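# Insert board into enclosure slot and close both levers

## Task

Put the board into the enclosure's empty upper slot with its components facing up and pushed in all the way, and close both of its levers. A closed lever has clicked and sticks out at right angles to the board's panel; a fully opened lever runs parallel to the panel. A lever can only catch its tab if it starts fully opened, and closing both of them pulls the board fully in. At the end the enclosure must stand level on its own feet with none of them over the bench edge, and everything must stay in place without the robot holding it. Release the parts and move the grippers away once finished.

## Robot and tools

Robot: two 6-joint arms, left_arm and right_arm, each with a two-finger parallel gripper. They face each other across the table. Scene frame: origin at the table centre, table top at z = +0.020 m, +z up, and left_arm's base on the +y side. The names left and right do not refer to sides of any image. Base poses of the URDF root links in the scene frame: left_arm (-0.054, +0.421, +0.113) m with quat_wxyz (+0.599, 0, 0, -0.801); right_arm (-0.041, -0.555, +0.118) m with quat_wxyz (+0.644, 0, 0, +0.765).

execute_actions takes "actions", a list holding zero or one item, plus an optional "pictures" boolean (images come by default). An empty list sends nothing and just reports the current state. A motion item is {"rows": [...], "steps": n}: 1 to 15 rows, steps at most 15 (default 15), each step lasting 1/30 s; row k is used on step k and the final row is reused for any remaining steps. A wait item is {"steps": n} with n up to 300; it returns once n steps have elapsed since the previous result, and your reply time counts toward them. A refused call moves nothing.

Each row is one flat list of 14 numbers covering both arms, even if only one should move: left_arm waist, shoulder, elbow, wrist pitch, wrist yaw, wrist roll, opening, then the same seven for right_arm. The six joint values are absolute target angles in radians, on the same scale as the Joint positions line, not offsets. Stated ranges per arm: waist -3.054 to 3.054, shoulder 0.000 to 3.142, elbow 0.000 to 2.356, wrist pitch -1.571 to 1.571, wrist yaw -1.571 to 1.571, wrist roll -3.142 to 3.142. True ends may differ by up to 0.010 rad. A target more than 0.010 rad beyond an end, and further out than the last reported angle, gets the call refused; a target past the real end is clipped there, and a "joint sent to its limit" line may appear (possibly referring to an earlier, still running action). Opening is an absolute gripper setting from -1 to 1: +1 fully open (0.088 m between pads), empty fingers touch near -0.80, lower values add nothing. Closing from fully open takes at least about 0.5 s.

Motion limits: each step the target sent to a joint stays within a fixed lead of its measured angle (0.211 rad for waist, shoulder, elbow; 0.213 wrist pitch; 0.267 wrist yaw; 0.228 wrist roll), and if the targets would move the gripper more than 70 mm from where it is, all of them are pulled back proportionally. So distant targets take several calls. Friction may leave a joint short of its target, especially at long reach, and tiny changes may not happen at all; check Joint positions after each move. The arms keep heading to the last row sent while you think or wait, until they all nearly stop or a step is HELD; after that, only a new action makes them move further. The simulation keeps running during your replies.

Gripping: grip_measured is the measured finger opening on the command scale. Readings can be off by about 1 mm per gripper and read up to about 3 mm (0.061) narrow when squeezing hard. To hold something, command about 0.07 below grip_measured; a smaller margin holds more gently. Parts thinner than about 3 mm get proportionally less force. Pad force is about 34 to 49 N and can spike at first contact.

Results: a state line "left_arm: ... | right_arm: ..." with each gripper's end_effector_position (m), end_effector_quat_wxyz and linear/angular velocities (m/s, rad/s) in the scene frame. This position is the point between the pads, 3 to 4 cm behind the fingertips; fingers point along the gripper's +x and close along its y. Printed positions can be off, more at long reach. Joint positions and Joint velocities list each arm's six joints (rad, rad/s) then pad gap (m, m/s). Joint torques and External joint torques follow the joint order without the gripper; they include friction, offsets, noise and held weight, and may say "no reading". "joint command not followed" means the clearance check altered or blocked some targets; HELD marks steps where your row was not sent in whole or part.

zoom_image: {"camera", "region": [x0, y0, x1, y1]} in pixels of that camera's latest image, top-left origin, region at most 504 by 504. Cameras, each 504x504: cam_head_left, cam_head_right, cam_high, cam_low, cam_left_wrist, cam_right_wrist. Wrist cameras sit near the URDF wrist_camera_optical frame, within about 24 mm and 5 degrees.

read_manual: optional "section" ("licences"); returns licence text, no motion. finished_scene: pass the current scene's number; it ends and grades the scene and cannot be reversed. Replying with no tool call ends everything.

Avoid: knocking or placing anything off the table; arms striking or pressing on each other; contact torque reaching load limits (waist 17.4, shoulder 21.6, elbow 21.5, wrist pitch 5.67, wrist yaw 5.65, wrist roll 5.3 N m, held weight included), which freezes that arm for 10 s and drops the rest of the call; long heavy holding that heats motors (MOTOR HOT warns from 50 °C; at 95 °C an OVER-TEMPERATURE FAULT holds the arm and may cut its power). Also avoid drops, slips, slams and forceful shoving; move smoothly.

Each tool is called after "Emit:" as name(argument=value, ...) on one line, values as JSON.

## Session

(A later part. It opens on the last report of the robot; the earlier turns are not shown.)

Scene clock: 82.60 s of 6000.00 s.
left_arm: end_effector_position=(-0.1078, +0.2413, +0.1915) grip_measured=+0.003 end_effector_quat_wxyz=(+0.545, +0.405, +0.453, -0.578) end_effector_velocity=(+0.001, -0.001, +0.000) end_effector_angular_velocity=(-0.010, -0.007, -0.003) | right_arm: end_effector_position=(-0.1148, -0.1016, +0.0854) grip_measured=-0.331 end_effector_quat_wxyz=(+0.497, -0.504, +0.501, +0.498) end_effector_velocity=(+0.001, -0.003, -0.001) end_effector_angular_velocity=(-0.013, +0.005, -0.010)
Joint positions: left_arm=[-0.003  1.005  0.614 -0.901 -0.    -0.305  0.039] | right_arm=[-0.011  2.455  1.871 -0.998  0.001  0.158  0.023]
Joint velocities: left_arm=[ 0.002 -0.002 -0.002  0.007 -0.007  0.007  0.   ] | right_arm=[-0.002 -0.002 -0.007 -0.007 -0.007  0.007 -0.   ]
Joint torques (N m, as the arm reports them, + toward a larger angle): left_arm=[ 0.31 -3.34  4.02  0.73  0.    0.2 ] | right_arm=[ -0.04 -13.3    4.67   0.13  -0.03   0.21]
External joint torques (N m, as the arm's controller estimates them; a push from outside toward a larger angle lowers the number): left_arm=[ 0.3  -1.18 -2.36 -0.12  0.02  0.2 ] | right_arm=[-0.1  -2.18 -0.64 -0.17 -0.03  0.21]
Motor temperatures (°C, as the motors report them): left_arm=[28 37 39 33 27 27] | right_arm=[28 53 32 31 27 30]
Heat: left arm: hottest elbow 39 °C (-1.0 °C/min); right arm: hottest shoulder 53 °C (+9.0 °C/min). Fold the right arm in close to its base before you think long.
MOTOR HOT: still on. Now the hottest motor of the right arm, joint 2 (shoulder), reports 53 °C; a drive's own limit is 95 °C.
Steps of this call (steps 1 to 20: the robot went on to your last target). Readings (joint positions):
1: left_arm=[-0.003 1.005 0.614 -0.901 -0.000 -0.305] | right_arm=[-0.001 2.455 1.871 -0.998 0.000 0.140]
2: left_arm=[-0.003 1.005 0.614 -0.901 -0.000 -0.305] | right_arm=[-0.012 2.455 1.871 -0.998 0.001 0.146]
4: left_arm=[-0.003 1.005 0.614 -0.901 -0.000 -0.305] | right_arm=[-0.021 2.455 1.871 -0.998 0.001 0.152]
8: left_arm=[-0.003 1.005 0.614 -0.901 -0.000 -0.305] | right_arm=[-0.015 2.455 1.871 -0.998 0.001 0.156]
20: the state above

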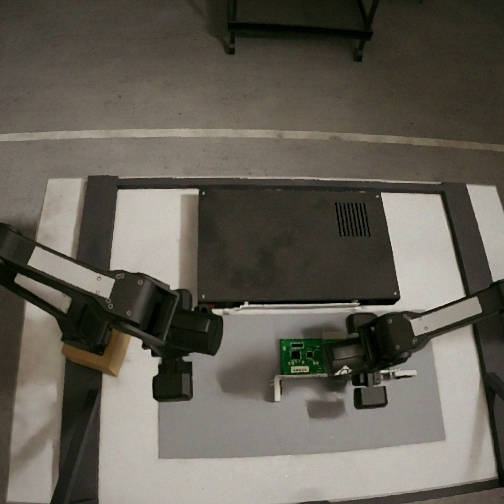

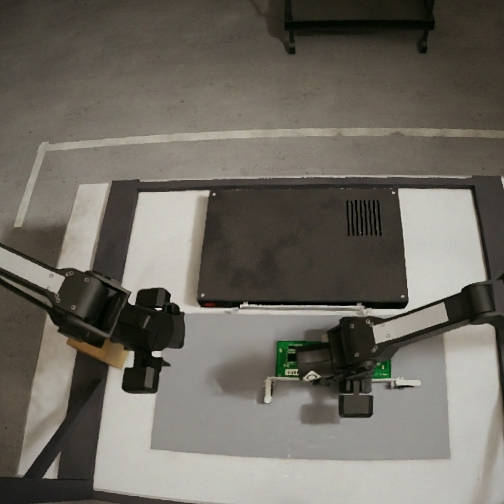

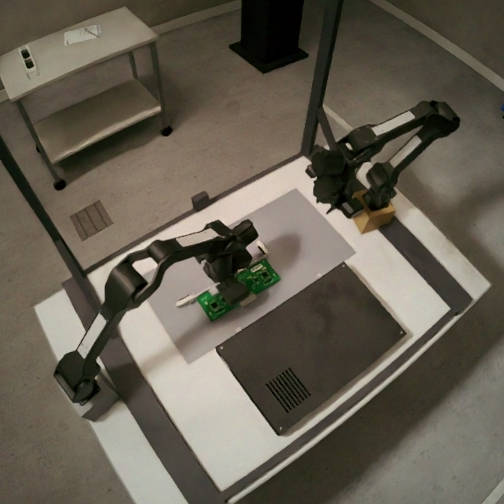

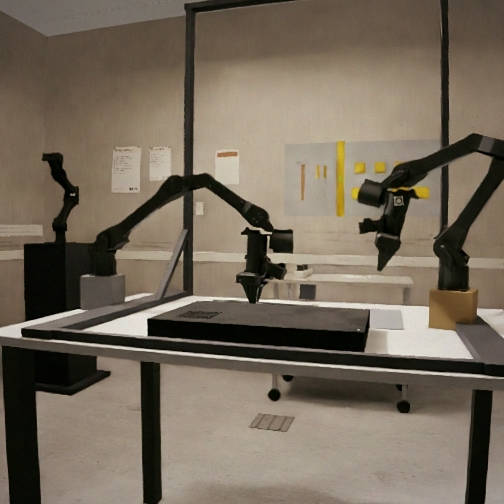

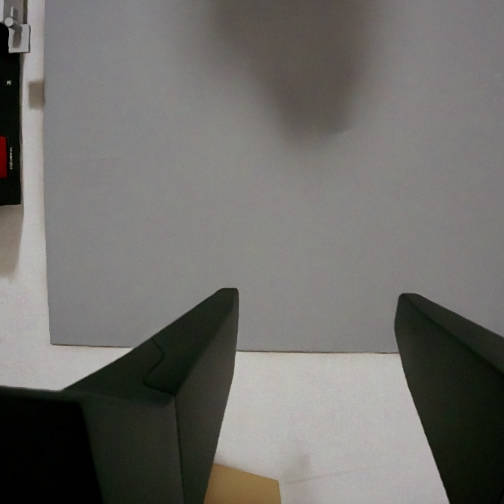

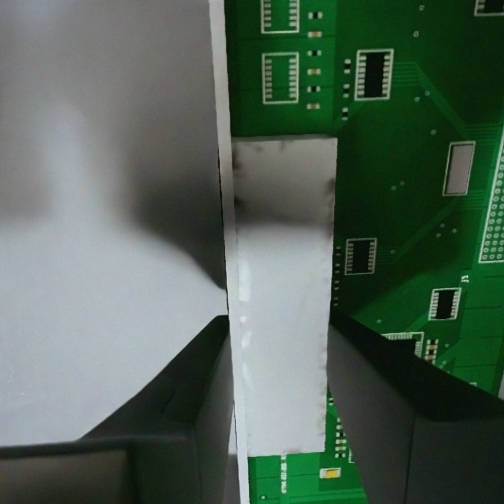

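Emit:
execute_actions(actions=[{"rows":[[0,1.0,0.6,-0.9,0,-0.5,-0.3,-0.01,2.455,1.865,-0.99,0,0.165,-0.43],[0,1.05,0.65,-0.9,0,-0.6,-0.3,-0.01,2.47,1.865,-0.98,0,0.165,-0.43],[0,1.1,0.7,-0.9,0,-0.7,-0.3,-0.01,2.48,1.865,-0.97,0,0.165,-0.43],[0,1.15,0.75,-0.9,0,-0.8,-0.3,-0.01,2.485,1.865,-0.965,0,0.165,-0.43],[0,1.2,0.8,-0.95,0,-0.9,-0.3,-0.01,2.485,1.865,-0.965,0,0.165,-0.43],[0,1.25,0.85,-0.95,0,-1.0,-0.3,-0.01,2.485,1.865,-0.965,0,0.165,-0.43],[0,1.3,0.9,-1.0,0,-1.1,-0.3,-0.01,2.485,1.865,-0.965,0,0.165,-0.43],[0,1.3,0.9,-1.0,0,-1.2,-0.3,-0.01,2.485,1.865,-0.965,0,0.165,-0.43],[0,1.3,0.9,-1.0,0,-1.3,-0.3,-0.01,2.485,1.865,-0.965,0,0.165,-0.43],[0,1.3,0.9,-1.0,0,-1.835,-0.3,-0.01,2.485,1.865,-0.965,0,0.165,-0.15]],"steps":15}], pictures=false)

Emit:
execute_actions(actions=[{"rows":[[0,1.3,0.9,-1.0,0,-1.835,-0.3,-0.01,2.44,1.87,-1.0,0,0.165,-0.15],[0,1.3,0.9,-1.0,0,-1.835,-0.3,-0.01,2.4,1.87,-1.04,0,0.165,-0.15],[0,1.3,0.9,-1.0,0,-1.835,-0.3,-0.01,2.36,1.87,-1.08,0,0.165,-0.15],[0,1.3,0.9,-1.0,0,-1.835,-0.3,-0.01,2.32,1.85,-1.09,0,0.165,-0.15],[0,1.3,0.9,-1.0,0,-1.835,-0.3,0,2.28,1.78,-1.07,0,0.18,-0.15],[0,1.3,0.9,-1.0,0,-1.835,-0.3,0.01,2.24,1.71,-1.04,0,0.19,-0.2],[0,1.3,0.9,-1.0,0,-1.835,-0.3,0.02,2.2,1.64,-1.01,0,0.2,-0.3],[0,1.3,0.9,-1.0,0,-1.835,-0.3,0.03,2.16,1.57,-0.98,0,0.21,-0.3],[0,1.3,0.9,-1.0,0,-1.835,-0.3,0.04,2.12,1.5,-0.95,0,0.22,-0.3],[0,1.3,0.9,-1.0,0,-1.835,-0.3,0.05,2.09,1.43,-0.91,0,0.235,-0.3],[0,1.3,0.9,-1.0,0,-1.835,-0.3,0.06,2.06,1.36,-0.87,0,0.235,-0.3],[0,1.3,0.9,-1.0,0,-1.835,-0.3,0.064,2.04,1.3,-0.83,0,0.235,-0.3],[0,1.3,0.9,-1.0,0,-1.835,-0.3,0.064,2.04,1.275,-0.805,0,0.235,-0.3]],"steps":15}], pictures=false)

Emit:
execute_actions(actions=[{"rows":[[0.026,1.5,1.05,-1.0,0,-1.835,-0.3,0.064,2.04,1.275,-0.805,0,0.235,-0.3],[0.026,1.6,1.12,-1.0,0,-1.835,-0.3,0.064,2.04,1.275,-0.805,0,0.235,-0.3],[0.026,1.65,1.17,-1.0,0,-1.835,-0.3,0.064,2.04,1.275,-0.805,0,0.235,-0.3],[0.026,1.7,1.22,-1.0,0,-1.835,-0.3,0.064,2.04,1.275,-0.805,0,0.235,-0.3],[0.026,1.75,1.27,-1.0,0,-1.835,-0.3,0.064,2.04,1.275,-0.805,0,0.235,-0.3],[0.026,1.8,1.32,-1.0,0,-1.835,-0.3,0.064,2.04,1.275,-0.805,0,0.235,-0.3],[0.026,1.85,1.36,-1.0,0,-1.835,-0.3,0.064,2.04,1.275,-0.805,0,0.235,-0.3],[0.026,1.9,1.39,-1.0,0,-1.835,-0.3,0.064,2.04,1.275,-0.805,0,0.235,-0.3],[0.026,1.95,1.39,-0.98,0,-1.835,-0.3,0.064,2.04,1.275,-0.805,0,0.235,-0.3],[0.026,2.0,1.39,-0.95,0,-1.835,-0.3,0.064,2.04,1.275,-0.805,0,0.235,-0.3],[0.026,2.04,1.39,-0.91,0,-1.835,-0.3,0.064,2.04,1.275,-0.805,0,0.235,-0.3],[0.026,2.075,1.39,-0.88,0,-1.835,-0.3,0.064,2.04,1.275,-0.805,0,0.235,-0.3]],"steps":15}], pictures=false)

Emit:
execute_actions(actions=[{"steps":15}])

Scene clock: 122.60 s of 6000.00 s.
left_arm: end_effector_position=(-0.1205, +0.1984, +0.2142) grip_measured=-0.296 end_effector_quat_wxyz=(+0.672, +0.154, +0.669, -0.277) end_effector_velocity=(+0.000, -0.004, -0.002) end_effector_angular_velocity=(+0.140, +0.276, +1.851) | right_arm: end_effector_position=(-0.1154, -0.0979, +0.0764) grip_measured=-0.187 end_effector_quat_wxyz=(+0.499, -0.501, +0.499, +0.500) end_effector_velocity=(+0.000, -0.001, +0.003) end_effector_angular_velocity=(-0.001, -0.008, -0.005)
Joint positions: left_arm=[-0.003  1.286  0.884 -0.994 -0.    -1.239  0.025] | right_arm=[-0.011  2.475  1.871 -0.967  0.001  0.158  0.03 ]
Joint velocities: left_arm=[-0.007  0.066  0.046 -0.037 -0.022 -1.883 -0.001] | right_arm=[ 0.002 -0.007 -0.002 -0.007  0.007  0.007  0.018]
Joint torques (N m, as the arm reports them, + toward a larger angle): left_arm=[ 0.29 -3.69  6.46  0.16 -0.05 -0.17] | right_arm=[ -0.01 -10.1    4.72   0.46  -0.03   0.19]
External joint torques (N m, as the arm's controller estimates them; a push from outside toward a larger angle lowers the number): left_arm=[ 0.32  0.35  0.28 -0.43  0.01 -0.19] | right_arm=[-0.09  1.24 -0.66  0.13 -0.03  0.19]
Motor temperatures (°C, as the motors report them): left_arm=[28 37 39 33 27 27] | right_arm=[28 65 32 31 27 30]
Heat: left arm: hottest elbow 39 °C (+0.0 °C/min); right arm: hottest shoulder 65 °C (+16.0 °C/min). Fold the right arm in close to its base before you think long.
MOTOR HOT: still on. Now the hottest motor of the right arm, joint 2 (shoulder), reports 65 °C; a drive's own limit is 95 °C.
Steps of this call (steps 1 to 15: the robot went on to your last target; steps 16 to 90: nothing new was sent; then 36.50 s passed at rest; steps 91 to 105: all 15 steps of this action). Readings (joint positions):
91: left_arm=[-0.003 1.005 0.614 -0.901 -0.000 -0.345] | right_arm=[-0.011 2.455 1.871 -0.998 0.001 0.158]
92: left_arm=[-0.003 1.011 0.616 -0.901 -0.000 -0.409] | right_arm=[-0.011 2.455 1.871 -0.997 0.001 0.158]
94: left_arm=[-0.003 1.058 0.652 -0.907 -0.000 -0.537] | right_arm=[-0.011 2.459 1.871 -0.983 0.001 0.158]
98: left_arm=[-0.003 1.217 0.815 -0.954 -0.000 -0.792] | right_arm=[-0.011 2.470 1.871 -0.973 0.001 0.158]
105: the state above

Scene clock: 123.10 s of 6000.00 s.
left_arm: end_effector_position=(-0.1207, +0.1977, +0.2147) grip_measured=-0.297 end_effector_quat_wxyz=(-0.688, +0.045, -0.720, +0.072) end_effector_velocity=(+0.003, +0.000, +0.001) end_effector_angular_velocity=(+0.001, -0.003, +0.110) | right_arm: end_effector_position=(-0.1290, -0.1879, +0.1271) grip_measured=-0.291 end_effector_quat_wxyz=(+0.503, -0.493, +0.490, +0.513) end_effector_velocity=(+0.025, -0.261, -0.206) end_effector_angular_velocity=(-0.623, -0.156, +0.049)
Joint positions: left_arm=[-0.003  1.291  0.89  -0.998 -0.    -1.821  0.024] | right_arm=[ 0.063  2.056  1.366 -0.848  0.001  0.223  0.025]
Joint velocities: left_arm=[-0.002 -0.002  0.002 -0.007 -0.022 -0.11   0.   ] | right_arm=[ 0.1   -0.076 -1.004  0.286  0.007  0.051 -0.003]
Joint torques (N m, as the arm reports them, + toward a larger angle): left_arm=[ 0.26 -3.56  6.29  0.15 -0.04 -0.19] | right_arm=[-0.63 -9.01  4.34  0.93  0.    0.2 ]
External joint torques (N m, as the arm's controller estimates them; a push from outside toward a larger angle lowers the number): left_arm=[ 0.27  0.35  0.23 -0.42  0.02 -0.2 ] | right_arm=[ 0.28 -0.87 -0.94  0.19 -0.09  0.19]
Motor temperatures (°C, as the motors report them): left_arm=[28 37 40 33 27 27] | right_arm=[28 65 31 31 27 30]
Heat: left arm: hottest elbow 40 °C (+1.0 °C/min); right arm: hottest shoulder 65 °C (+15.2 °C/min). Fold the right arm in close to its base before you think long.
MOTOR HOT: still on. Now the hottest motor of the right arm, joint 2 (shoulder), reports 65 °C; a drive's own limit is 95 °C.
Steps of this call (steps 1 to 15: all 15 steps of this action). Readings (joint positions):
1: left_arm=[-0.003 1.288 0.886 -0.996 -0.000 -1.302] | right_arm=[-0.011 2.475 1.871 -0.970 0.001 0.158]
2: left_arm=[-0.003 1.289 0.887 -0.996 -0.000 -1.365] | right_arm=[-0.011 2.470 1.871 -0.984 0.001 0.158]
4: left_arm=[-0.003 1.290 0.889 -0.997 -0.000 -1.493] | right_arm=[-0.011 2.441 1.864 -1.037 0.001 0.158]
8: left_arm=[-0.003 1.290 0.890 -0.998 -0.000 -1.725] | right_arm=[0.000 2.274 1.719 -1.021 0.001 0.183]
15: the state above

Scene clock: 123.60 s of 6000.00 s.
left_arm: end_effector_position=(-0.1511, +0.0636, +0.1321) grip_measured=-0.297 end_effector_quat_wxyz=(-0.706, +0.001, -0.708, +0.005) end_effector_velocity=(+0.018, +0.064, -0.263) end_effector_angular_velocity=(+0.731, -0.206, +0.005) | right_arm: end_effector_position=(-0.1255, -0.2056, +0.1096) grip_measured=-0.297 end_effector_quat_wxyz=(+0.497, -0.504, +0.499, +0.500) end_effector_velocity=(+0.002, -0.002, +0.000) end_effector_angular_velocity=(-0.005, -0.009, -0.010)
Joint positions: left_arm=[ 0.022  2.035  1.377 -0.904  0.    -1.83   0.024] | right_arm=[ 0.065  2.055  1.286 -0.808  0.001  0.228  0.024]
Joint velocities: left_arm=[-0.002  0.745 -0.007 -0.007 -0.007 -0.007 -0.   ] | right_arm=[-0.002 -0.002 -0.002 -0.007  0.007  0.007 -0.   ]
Joint torques (N m, as the arm reports them, + toward a larger angle): left_arm=[  0.26 -11.59   5.68   0.49  -0.06  -0.19] | right_arm=[-0.19 -9.85  3.8   0.54 -0.02  0.2 ]
External joint torques (N m, as the arm's controller estimates them; a push from outside toward a larger angle lowers the number): left_arm=[ 0.31  0.36 -1.16 -0.06  0.01 -0.2 ] | right_arm=[-0.16 -1.32 -1.19  0.22 -0.03  0.2 ]
Motor temperatures (°C, as the motors report them): left_arm=[28 37 40 33 27 27] | right_arm=[28 65 31 31 27 30]
Heat: left arm: hottest elbow 40 °C (+1.0 °C/min); right arm: hottest shoulder 65 °C (+15.0 °C/min). Fold the right arm in close to its base before you think long.
MOTOR HOT: still on. Now the hottest motor of the right arm, joint 2 (shoulder), reports 65 °C; a drive's own limit is 95 °C.
Steps of this call (steps 1 to 15: all 15 steps of this action). Readings (joint positions):
1: left_arm=[0.001 1.325 0.917 -1.020 0.000 -1.824] | right_arm=[0.066 2.055 1.338 -0.838 0.001 0.225]
2: left_arm=[0.007 1.375 0.965 -1.020 0.000 -1.827] | right_arm=[0.066 2.055 1.317 -0.830 0.001 0.226]
4: left_arm=[0.017 1.499 1.080 -0.994 0.000 -1.827] | right_arm=[0.065 2.055 1.292 -0.823 0.001 0.227]
8: left_arm=[0.022 1.719 1.285 -0.997 0.000 -1.829] | right_arm=[0.065 2.055 1.289 -0.810 0.001 0.228]
15: the state above

Scene clock: 124.10 s of 6000.00 s.
left_arm: end_effector_position=(-0.1521, +0.0591, +0.1228) grip_measured=-0.297 end_effector_quat_wxyz=(-0.706, +0.001, -0.708, +0.005) end_effector_velocity=(-0.000, +0.006, +0.000) end_effector_angular_velocity=(+0.019, -0.013, +0.015) | right_arm: end_effector_position=(-0.1255, -0.2058, +0.1096) grip_measured=-0.297 end_effector_quat_wxyz=(+0.497, -0.504, +0.499, +0.500) end_effector_velocity=(+0.003, -0.002, -0.001) end_effector_angular_velocity=(-0.010, -0.010, +0.005)
Joint positions: left_arm=[ 0.023  2.066  1.384 -0.881  0.    -1.83   0.024] | right_arm=[ 0.065  2.055  1.286 -0.808  0.001  0.228  0.024]
Joint velocities: left_arm=[-0.007 -0.002 -0.002 -0.022 -0.007 -0.022  0.   ] | right_arm=[-0.002  0.002 -0.002 -0.007  0.007 -0.007  0.   ]
Joint torques (N m, as the arm reports them, + toward a larger angle): left_arm=[ 0.31 -8.9   5.19  0.03 -0.06 -0.19] | right_arm=[-0.18 -9.84  3.83  0.53 -0.01  0.2 ]
External joint torques (N m, as the arm's controller estimates them; a push from outside toward a larger angle lowers the number): left_arm=[ 0.3   0.09 -0.08 -0.23  0.   -0.19] | right_arm=[-0.17 -1.41 -1.14  0.2  -0.02  0.2 ]
Motor temperatures (°C, as the motors report them): left_arm=[28 37 40 33 27 27] | right_arm=[28 64 31 31 27 30]
Heat: left arm: hottest elbow 40 °C (+1.0 °C/min); right arm: hottest shoulder 64 °C (+14.1 °C/min). Fold the right arm in close to its base before you think long.
MOTOR HOT: still on. Now the hottest motor of the right arm, joint 2 (shoulder), reports 64 °C; a drive's own limit is 95 °C.
Steps of this call (steps 1 to 15: the robot went on to your last target). Readings (joint positions):
1: left_arm=[0.022 2.053 1.377 -0.901 0.000 -1.830] | right_arm=[0.065 2.055 1.286 -0.808 0.001 0.228]
2: left_arm=[0.023 2.063 1.377 -0.894 0.000 -1.830] | right_arm=[0.065 2.055 1.286 -0.808 0.001 0.228]
4: left_arm=[0.023 2.066 1.378 -0.887 0.000 -1.830] | right_arm=[0.065 2.055 1.286 -0.808 0.001 0.228]
8: left_arm=[0.023 2.066 1.384 -0.881 0.000 -1.830] | right_arm=[0.065 2.055 1.286 -0.808 0.001 0.228]
15: the state above

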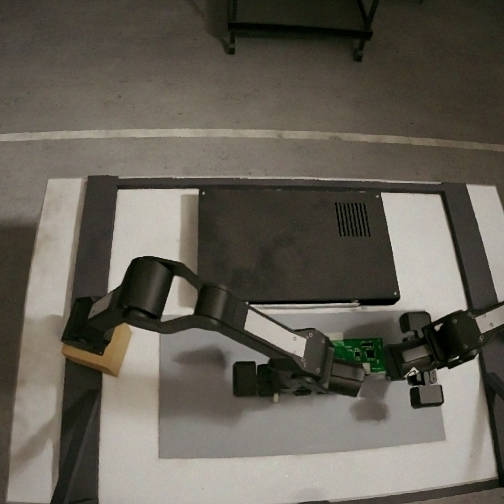

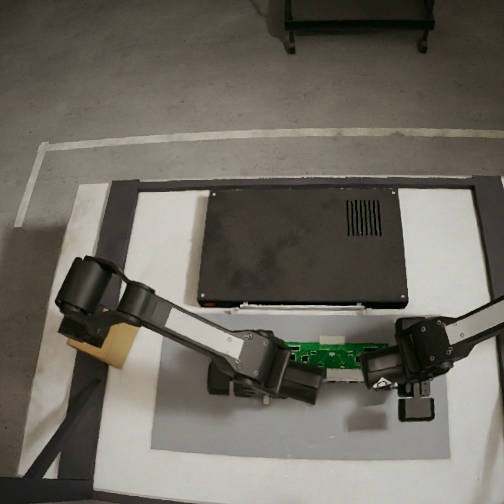

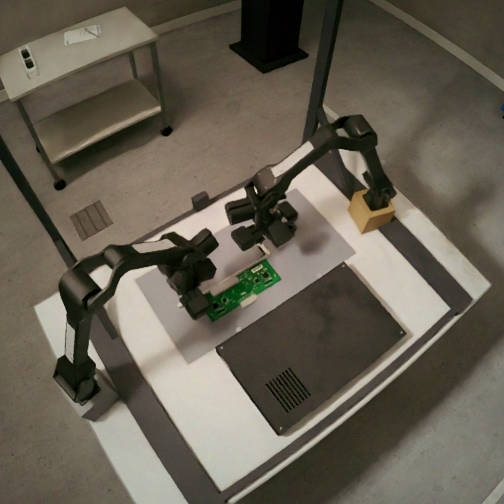

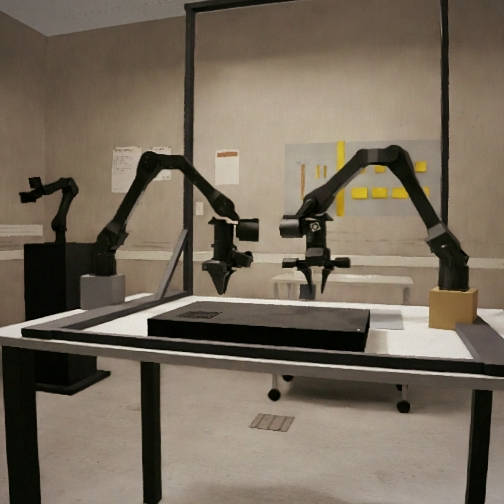

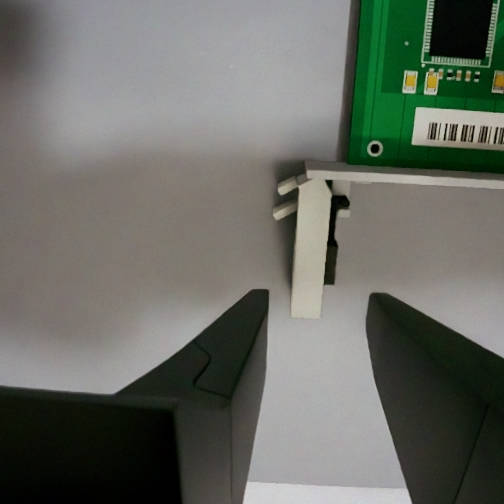

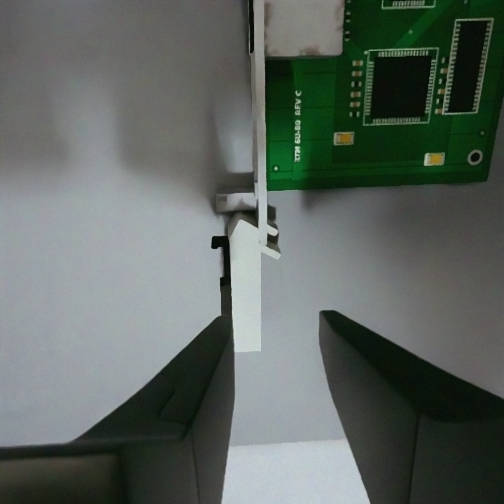

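Emit:
execute_actions(actions=[])

Scene clock: 157.87 s of 6000.00 s.
left_arm: end_effector_position=(-0.1521, +0.0591, +0.1228) grip_measured=-0.297 end_effector_quat_wxyz=(-0.706, +0.001, -0.708, +0.005) end_effector_velocity=(+0.005, +0.001, +0.000) end_effector_angular_velocity=(+0.001, -0.023, +0.025) | right_arm: end_effector_position=(-0.1255, -0.2058, +0.1096) grip_measured=-0.297 end_effector_quat_wxyz=(+0.497, -0.504, +0.499, +0.500) end_effector_velocity=(-0.002, -0.003, +0.000) end_effector_angular_velocity=(-0.012, +0.020, +0.005)
Joint positions: left_arm=[ 0.023  2.066  1.384 -0.881  0.    -1.83   0.024] | right_arm=[ 0.065  2.055  1.286 -0.808  0.001  0.228  0.024]
Joint velocities: left_arm=[ 0.002 -0.002 -0.002 -0.007 -0.022 -0.022 -0.   ] | right_arm=[-0.002 -0.002 -0.002 -0.007 -0.022 -0.007 -0.   ]
Joint torques (N m, as the arm reports them, + toward a larger angle): left_arm=[ 0.3  -8.85  5.16  0.04 -0.06 -0.2 ] | right_arm=[-0.19 -9.85  3.83  0.53 -0.02  0.2 ]
External joint torques (N m, as the arm's controller estimates them; a push from outside toward a larger angle lowers the number): left_arm=[ 0.25  0.18 -0.17 -0.24  0.   -0.2 ] | right_arm=[-0.2  -1.38 -1.14  0.21 -0.02  0.2 ]
Motor temperatures (°C, as the motors report them): left_arm=[28 44 41 32 27 27] | right_arm=[28 58 31 31 27 30]
Heat: left arm: hottest shoulder 44 °C (+5.1 °C/min); right arm: hottest shoulder 58 °C (-2.0 °C/min). Fold the right arm in close to its base before you think long.
MOTOR HOT: still on. Now the hottest motor of the right arm, joint 2 (shoulder), reports 58 °C; a drive's own limit is 95 °C.
Steps of this call (steps 1 to 15: the robot went on to your last target; steps 16 to 90: nothing new was sent; then 30.77 s passed at rest). Readings (joint positions):
1: left_arm=[0.023 2.066 1.384 -0.881 0.000 -1.830] | right_arm=[0.065 2.055 1.286 -0.808 0.001 0.228]
2: left_arm=[0.023 2.066 1.384 -0.881 0.000 -1.830] | right_arm=[0.065 2.055 1.286 -0.808 0.001 0.228]
4: left_arm=[0.023 2.066 1.384 -0.881 0.000 -1.830] | right_arm=[0.065 2.055 1.286 -0.808 0.001 0.228]
8: left_arm=[0.023 2.066 1.384 -0.881 0.000 -1.830] | right_arm=[0.065 2.055 1.286 -0.808 0.001 0.228]
90: the state above
All arms were judged still, so your last target was given up. Only a new action makes them travel on or press farther. Fingers that are still opening or closing keep moving.

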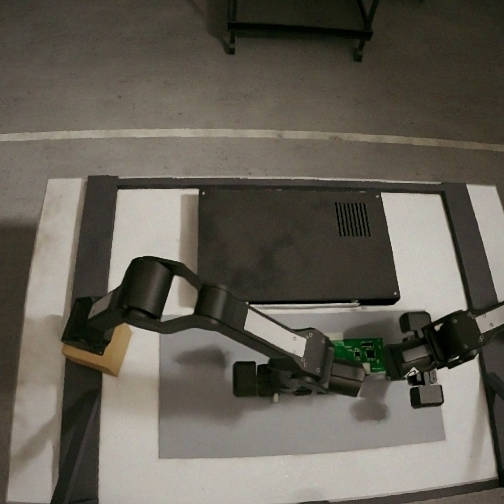

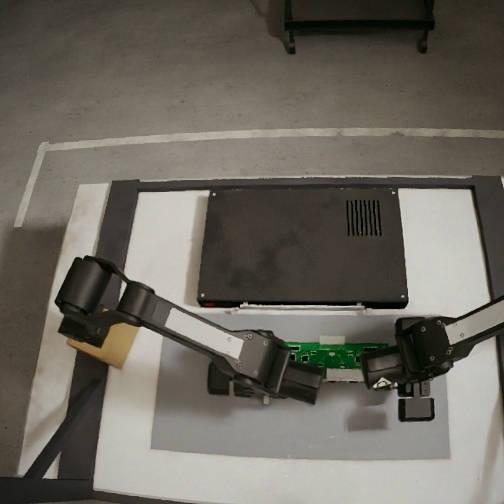

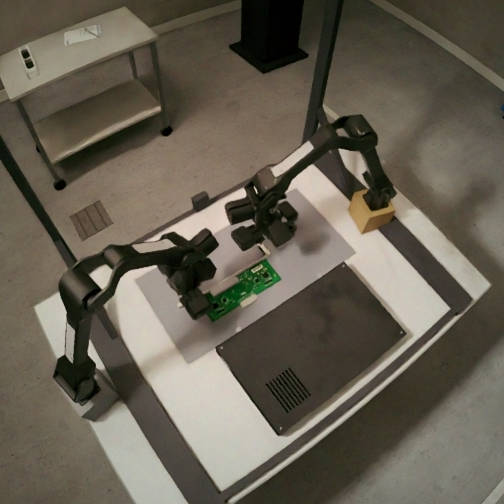

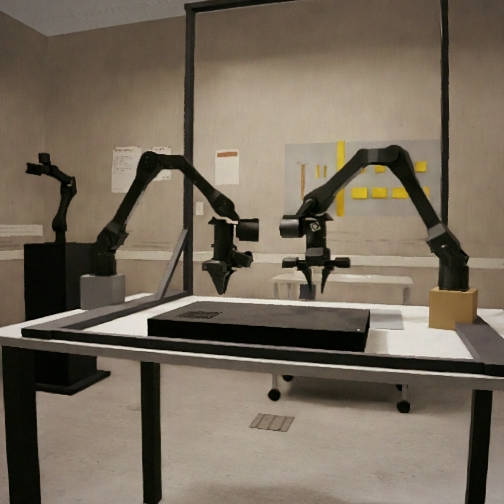

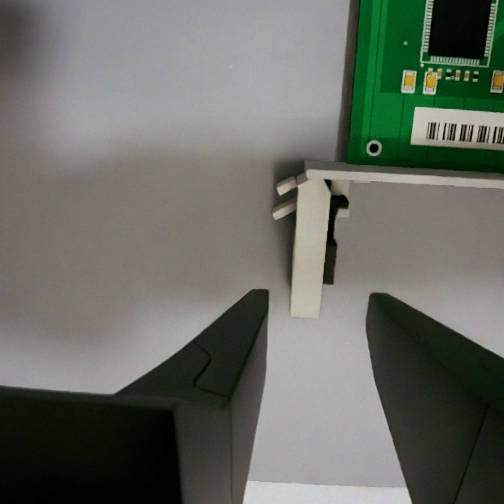

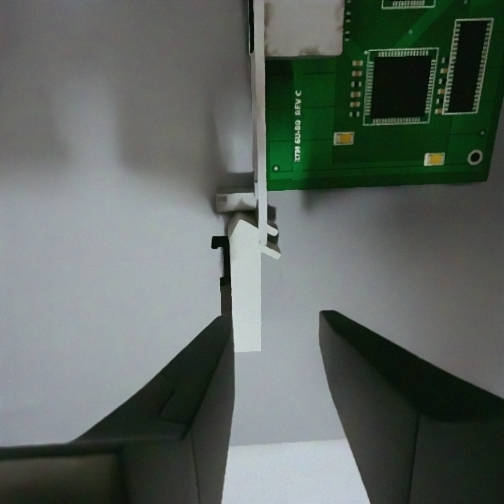

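Emit:
execute_actions(actions=[{"rows":[[0.026,2.10,1.365,-0.83,0,-1.835,-0.3,0.075,2.07,1.26,-0.77,0,0.245,-0.3],[0.026,2.10,1.365,-0.83,0,-1.835,-0.3,0.083,2.07,1.26,-0.77,0,0.25,-0.3],[0.026,2.10,1.365,-0.83,0,-1.835,-0.3,0.083,2.07,1.26,-0.77,0,0.25,-0.3],[0.026,2.12,1.345,-0.79,0,-1.835,-0.3,0.083,2.09,1.255,-0.74,0,0.25,-0.3],[0.026,2.12,1.345,-0.79,0,-1.835,-0.3,0.083,2.09,1.255,-0.74,0,0.25,-0.3],[0.026,2.15,1.32,-0.755,0,-1.835,-0.3,0.083,2.115,1.24,-0.705,0,0.25,-0.3]]}])

Scene clock: 166.37 s of 6000.00 s.
left_arm: end_effector_position=(-0.1521, +0.0591, +0.0847) grip_measured=-0.297 end_effector_quat_wxyz=(-0.707, -0.000, -0.707, +0.003) end_effector_velocity=(-0.003, -0.012, +0.001) end_effector_angular_velocity=(-0.056, +0.008, +0.005) | right_arm: end_effector_position=(-0.1313, -0.2051, +0.0847) grip_measured=-0.297 end_effector_quat_wxyz=(+0.499, -0.501, +0.496, +0.504) end_effector_velocity=(-0.004, +0.005, +0.001) end_effector_angular_velocity=(+0.021, +0.028, +0.005)
Joint positions: left_arm=[ 0.023  2.139  1.329 -0.758  0.    -1.83   0.024] | right_arm=[ 0.081  2.104  1.248 -0.709  0.001  0.243  0.024]
Joint velocities: left_arm=[-0.002 -0.002  0.002  0.051 -0.007 -0.007 -0.   ] | right_arm=[-0.002 -0.002  0.002  0.022 -0.022 -0.007  0.   ]
Joint torques (N m, as the arm reports them, + toward a larger angle): left_arm=[ 0.29 -8.8   3.27  0.   -0.06 -0.19] | right_arm=[ 0.12 -7.54  3.91  0.51 -0.01  0.2 ]
External joint torques (N m, as the arm's controller estimates them; a push from outside toward a larger angle lowers the number): left_arm=[ 0.28  0.38 -1.73 -0.24  0.   -0.19] | right_arm=[ 0.11  1.07 -0.83  0.21 -0.02  0.2 ]
Motor temperatures (°C, as the motors report them): left_arm=[28 45 41 32 27 27] | right_arm=[28 57 31 31 27 30]
Heat: left arm: hottest shoulder 45 °C (+6.0 °C/min); right arm: hottest shoulder 57 °C (-5.0 °C/min). Fold the right arm in close to its base before you think long.
MOTOR HOT: still on. Now the hottest motor of the right arm, joint 2 (shoulder), reports 57 °C; a drive's own limit is 95 °C.
Steps of this call (steps 1 to 90: nothing new was sent; then 5.00 s passed at rest; steps 91 to 105: all 15 steps of this action). Readings (joint positions):
91: left_arm=[0.023 2.067 1.384 -0.874 0.000 -1.830] | right_arm=[0.066 2.055 1.283 -0.800 0.001 0.231]
92: left_arm=[0.023 2.070 1.383 -0.859 0.000 -1.830] | right_arm=[0.067 2.055 1.280 -0.791 0.001 0.234]
94: left_arm=[0.023 2.079 1.379 -0.833 0.000 -1.830] | right_arm=[0.073 2.057 1.273 -0.775 0.001 0.239]
98: left_arm=[0.023 2.112 1.350 -0.777 0.000 -1.830] | right_arm=[0.081 2.084 1.261 -0.726 0.001 0.242]
105: the state above

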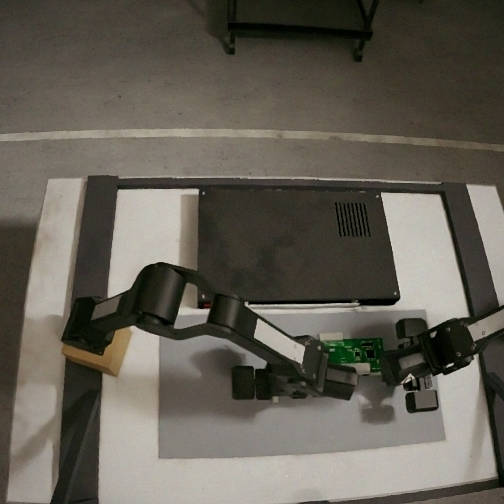

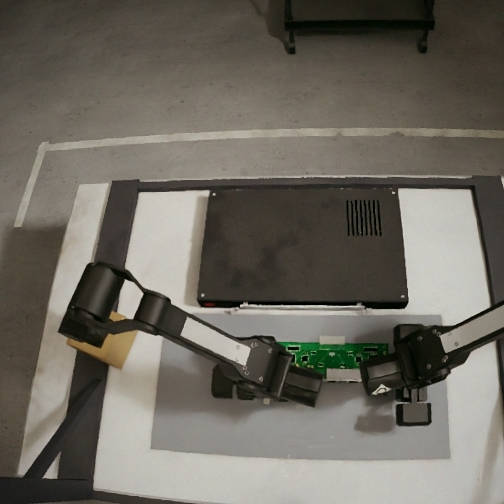

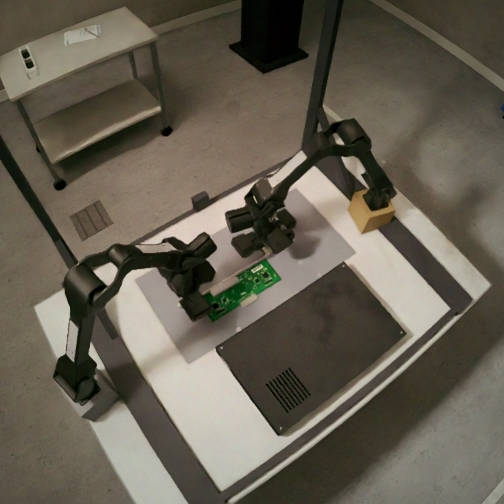

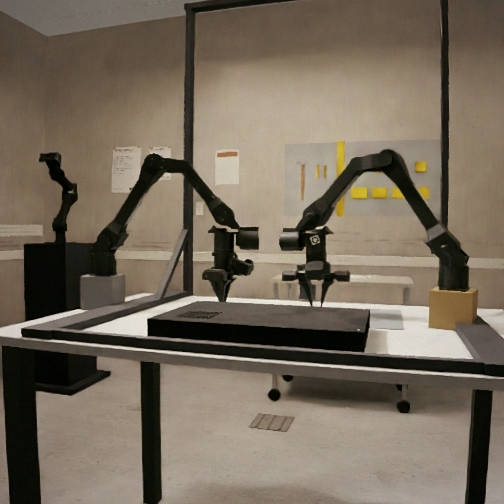

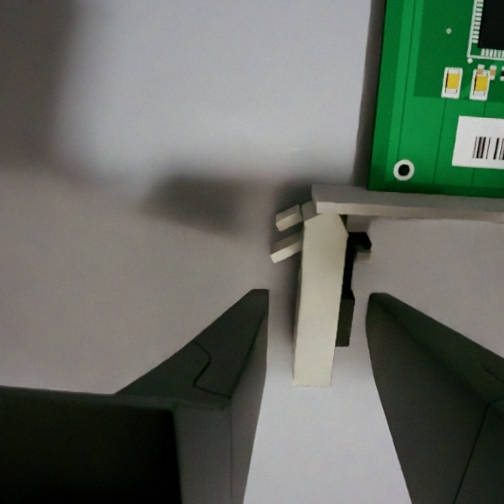

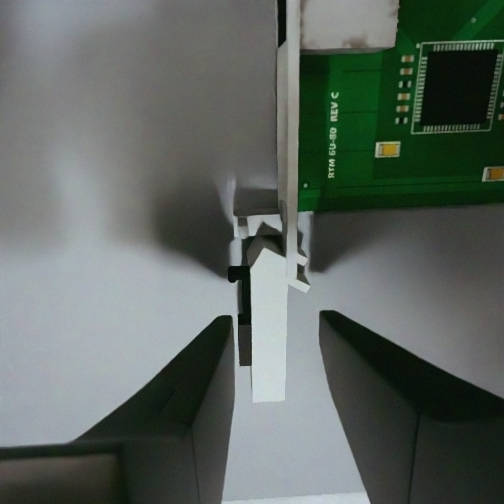

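Emit:
execute_actions(actions=[{"rows":[[0.012,2.165,1.315,-0.735,0,-1.845,-0.3,0.09,2.13,1.23,-0.685,0,0.255,-0.3],[0.012,2.165,1.315,-0.735,0,-1.845,-0.3,0.09,2.13,1.23,-0.685,0,0.255,-0.3],[0.012,2.18,1.31,-0.715,0,-1.845,-0.3,0.09,2.145,1.225,-0.665,0,0.255,-0.3],[0.012,2.18,1.31,-0.715,0,-1.845,-0.3,0.09,2.145,1.225,-0.665,0,0.255,-0.3],[0.012,2.195,1.305,-0.70,0,-1.845,-0.3,0.09,2.158,1.222,-0.65,0,0.255,-0.3]]}])

Scene clock: 172.80 s of 6000.00 s.
left_arm: end_effector_position=(-0.1552, +0.0588, +0.0669) grip_measured=-0.297 end_effector_quat_wxyz=(-0.707, +0.000, -0.707, +0.002) end_effector_velocity=(-0.003, +0.003, +0.000) end_effector_angular_velocity=(+0.009, +0.005, -0.015) | right_arm: end_effector_position=(-0.1336, -0.2062, +0.0671) grip_measured=-0.297 end_effector_quat_wxyz=(+0.498, -0.503, +0.497, +0.503) end_effector_velocity=(+0.001, +0.001, +0.000) end_effector_angular_velocity=(+0.005, +0.009, +0.000)
Joint positions: left_arm=[ 0.015  2.18   1.315 -0.702  0.    -1.84   0.024] | right_arm=[ 0.088  2.146  1.231 -0.655  0.001  0.248  0.024]
Joint velocities: left_arm=[-0.007 -0.002 -0.002 -0.007  0.007  0.007 -0.   ] | right_arm=[-0.007 -0.002 -0.002  0.007 -0.007 -0.007 -0.   ]
Joint torques (N m, as the arm reports them, + toward a larger angle): left_arm=[-0.31 -8.47  3.03  0.04 -0.05 -0.2 ] | right_arm=[ 0.11 -7.47  3.59  0.59 -0.02  0.19]
External joint torques (N m, as the arm's controller estimates them; a push from outside toward a larger angle lowers the number): left_arm=[-0.25  0.75 -1.69 -0.2   0.   -0.2 ] | right_arm=[ 0.22  1.15 -0.92  0.27 -0.04  0.19]
Motor temperatures (°C, as the motors report them): left_arm=[28 45 41 32 27 27] | right_arm=[28 56 31 31 27 30]
Heat: left arm: hottest shoulder 45 °C (+6.1 °C/min); right arm: hottest shoulder 56 °C (-8.1 °C/min). Fold the right arm in close to its base before you think long.
MOTOR HOT: still on. Now the hottest motor of the right arm, joint 2 (shoulder), reports 56 °C; a drive's own limit is 95 °C.
Steps of this call (steps 1 to 15: the robot went on to your last target; steps 16 to 90: nothing new was sent; then 2.93 s passed at rest; steps 91 to 105: all 15 steps of this action). Readings (joint positions):
91: left_arm=[0.023 2.140 1.329 -0.753 0.000 -1.832] | right_arm=[0.081 2.106 1.246 -0.703 0.001 0.244]
92: left_arm=[0.022 2.141 1.328 -0.747 0.000 -1.835] | right_arm=[0.082 2.107 1.246 -0.697 0.001 0.246]
94: left_arm=[0.019 2.148 1.327 -0.731 0.000 -1.837] | right_arm=[0.085 2.116 1.242 -0.682 0.001 0.247]
98: left_arm=[0.015 2.172 1.319 -0.710 0.000 -1.839] | right_arm=[0.088 2.139 1.234 -0.663 0.001 0.248]
105: the state above

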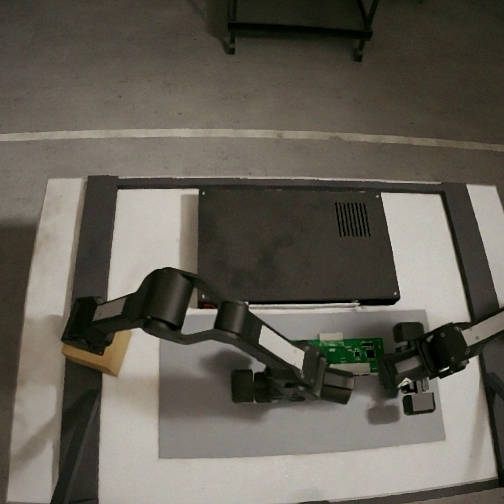

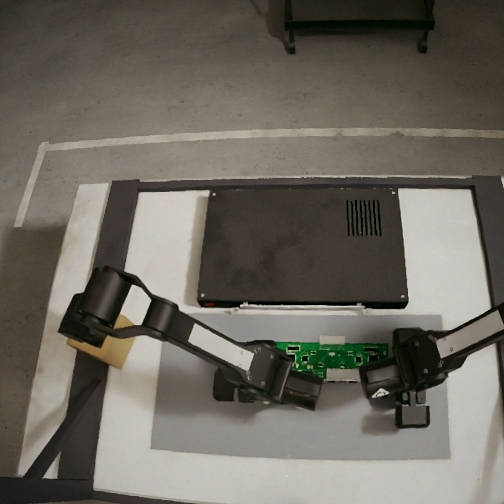

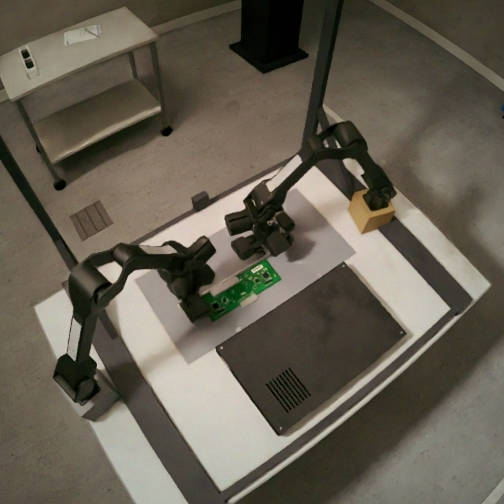

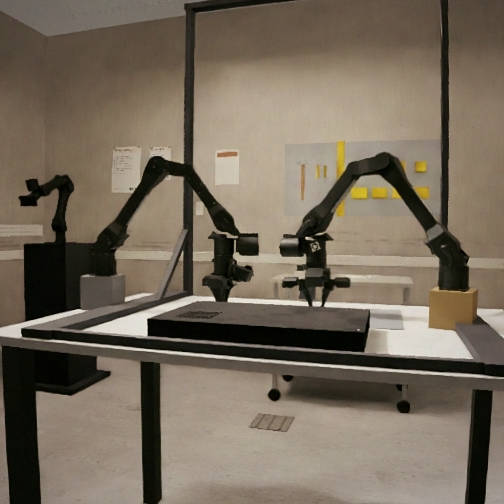

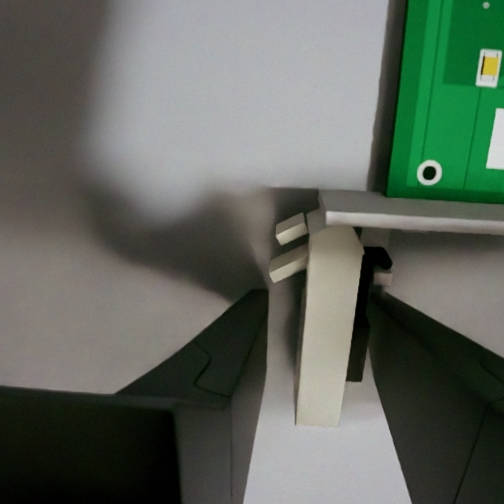

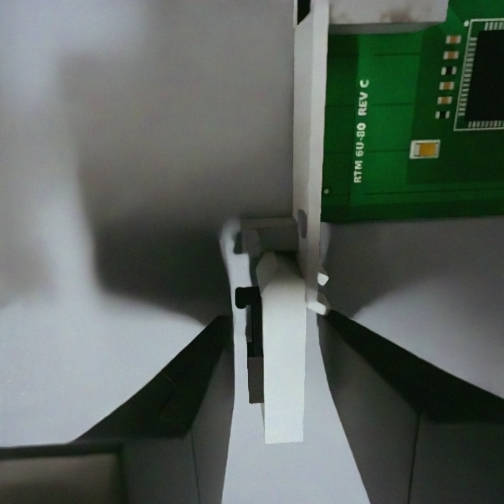

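Close both.

Emit:
execute_actions(actions=[{"rows":[[0.012,2.2,1.32,-0.70,0,-1.845,-0.45,0.09,2.158,1.222,-0.65,0,0.255,-0.5],[0.012,2.2,1.32,-0.70,0,-1.845,-0.45,0.09,2.158,1.222,-0.65,0,0.255,-0.5],[0.012,2.2,1.32,-0.70,0,-1.845,-0.55,0.09,2.158,1.222,-0.65,0,0.255,-0.6],[0.012,2.2,1.32,-0.70,0,-1.845,-0.55,0.09,2.158,1.222,-0.65,0,0.255,-0.6],[0.012,2.2,1.32,-0.70,0,-1.845,-0.68,0.09,2.158,1.222,-0.65,0,0.255,-0.7]]}])

Scene clock: 180.57 s of 6000.00 s.
left_arm: end_effector_position=(-0.1561, +0.0590, +0.0661) grip_measured=-0.631 end_effector_quat_wxyz=(-0.707, -0.001, -0.707, +0.003) end_effector_velocity=(-0.001, +0.003, +0.000) end_effector_angular_velocity=(+0.009, +0.005, +0.005) | right_arm: end_effector_position=(-0.1338, -0.2057, +0.0671) grip_measured=-0.618 end_effector_quat_wxyz=(+0.499, -0.501, +0.497, +0.503) end_effector_velocity=(-0.000, +0.001, +0.000) end_effector_angular_velocity=(+0.005, +0.009, +0.005)
Joint positions: left_arm=[ 0.012  2.183  1.315 -0.7   -0.    -1.84   0.008] | right_arm=[ 0.088  2.146  1.231 -0.652  0.001  0.253  0.009]
Joint velocities: left_arm=[-0.002 -0.002 -0.002 -0.007  0.007 -0.007 -0.   ] | right_arm=[-0.002 -0.002 -0.002  0.007 -0.007 -0.007  0.   ]
Joint torques (N m, as the arm reports them, + toward a larger angle): left_arm=[-0.07 -8.16  4.61 -0.06 -0.04 -0.19] | right_arm=[ 0.1  -7.44  3.63  0.49 -0.04  0.05]
External joint torques (N m, as the arm's controller estimates them; a push from outside toward a larger angle lowers the number): left_arm=[-0.06  1.12 -0.22 -0.33  0.01 -0.19] | right_arm=[ 0.1   1.27 -0.97  0.14 -0.05  0.05]
Motor temperatures (°C, as the motors report them): left_arm=[28 46 40 31 27 27] | right_arm=[28 54 31 31 27 30]
Heat: left arm: hottest shoulder 46 °C (+7.0 °C/min); right arm: hottest shoulder 54 °C (-11.0 °C/min). Fold the right arm in close to its base before you think long.
MOTOR HOT: still on. Now the hottest motor of the right arm, joint 2 (shoulder), reports 54 °C; a drive's own limit is 95 °C.
Steps of this call (steps 1 to 15: the robot went on to your last target; steps 16 to 90: nothing new was sent; then 4.27 s passed at rest; steps 91 to 105: all 15 steps of this action). Readings (joint positions):
91: left_arm=[0.015 2.181 1.315 -0.701 0.000 -1.840] | right_arm=[0.088 2.146 1.231 -0.654 0.001 0.248]
92: left_arm=[0.015 2.181 1.315 -0.701 0.000 -1.840] | right_arm=[0.088 2.146 1.231 -0.654 0.001 0.248]
94: left_arm=[0.015 2.182 1.315 -0.700 0.000 -1.840] | right_arm=[0.088 2.146 1.231 -0.653 -0.000 0.248]
98: left_arm=[0.014 2.183 1.315 -0.700 0.000 -1.840] | right_arm=[0.088 2.146 1.231 -0.652 0.000 0.253]
105: the state above

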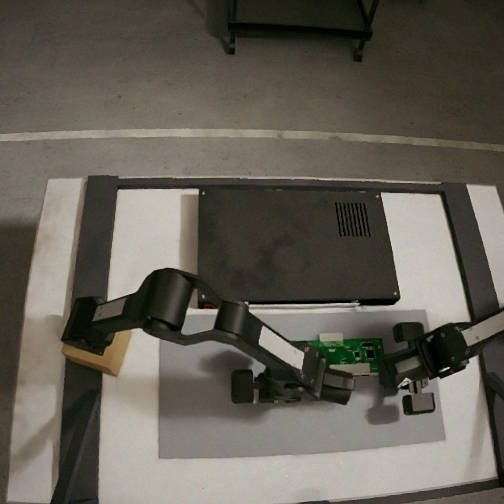

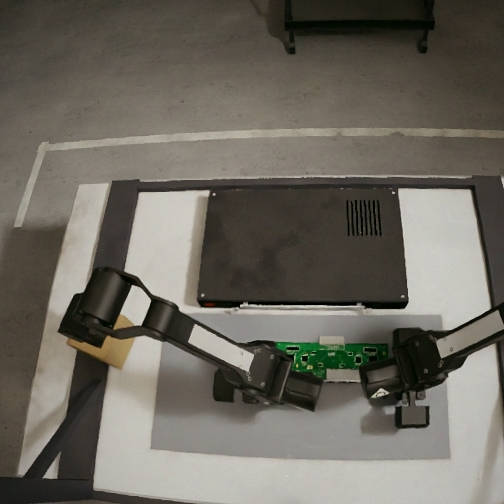

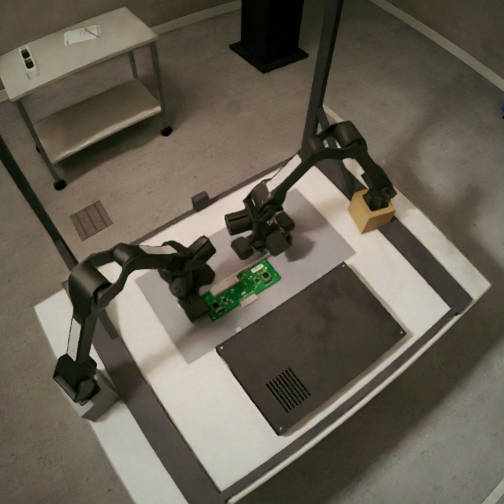

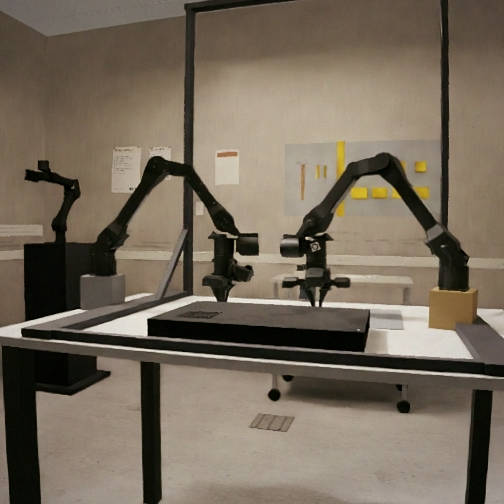

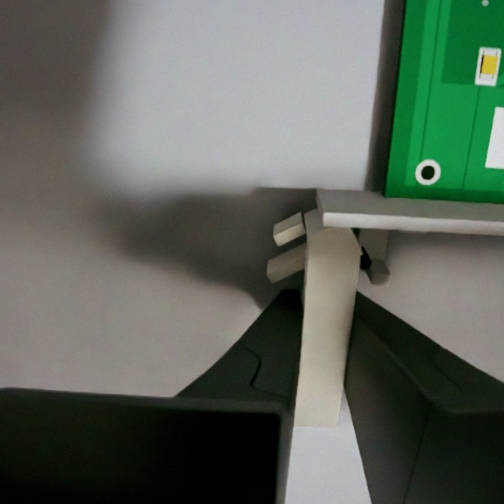

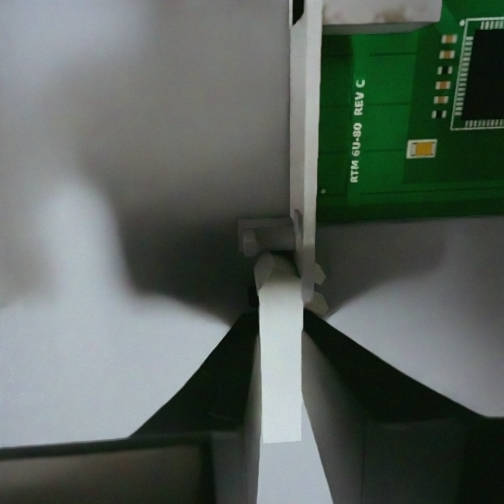

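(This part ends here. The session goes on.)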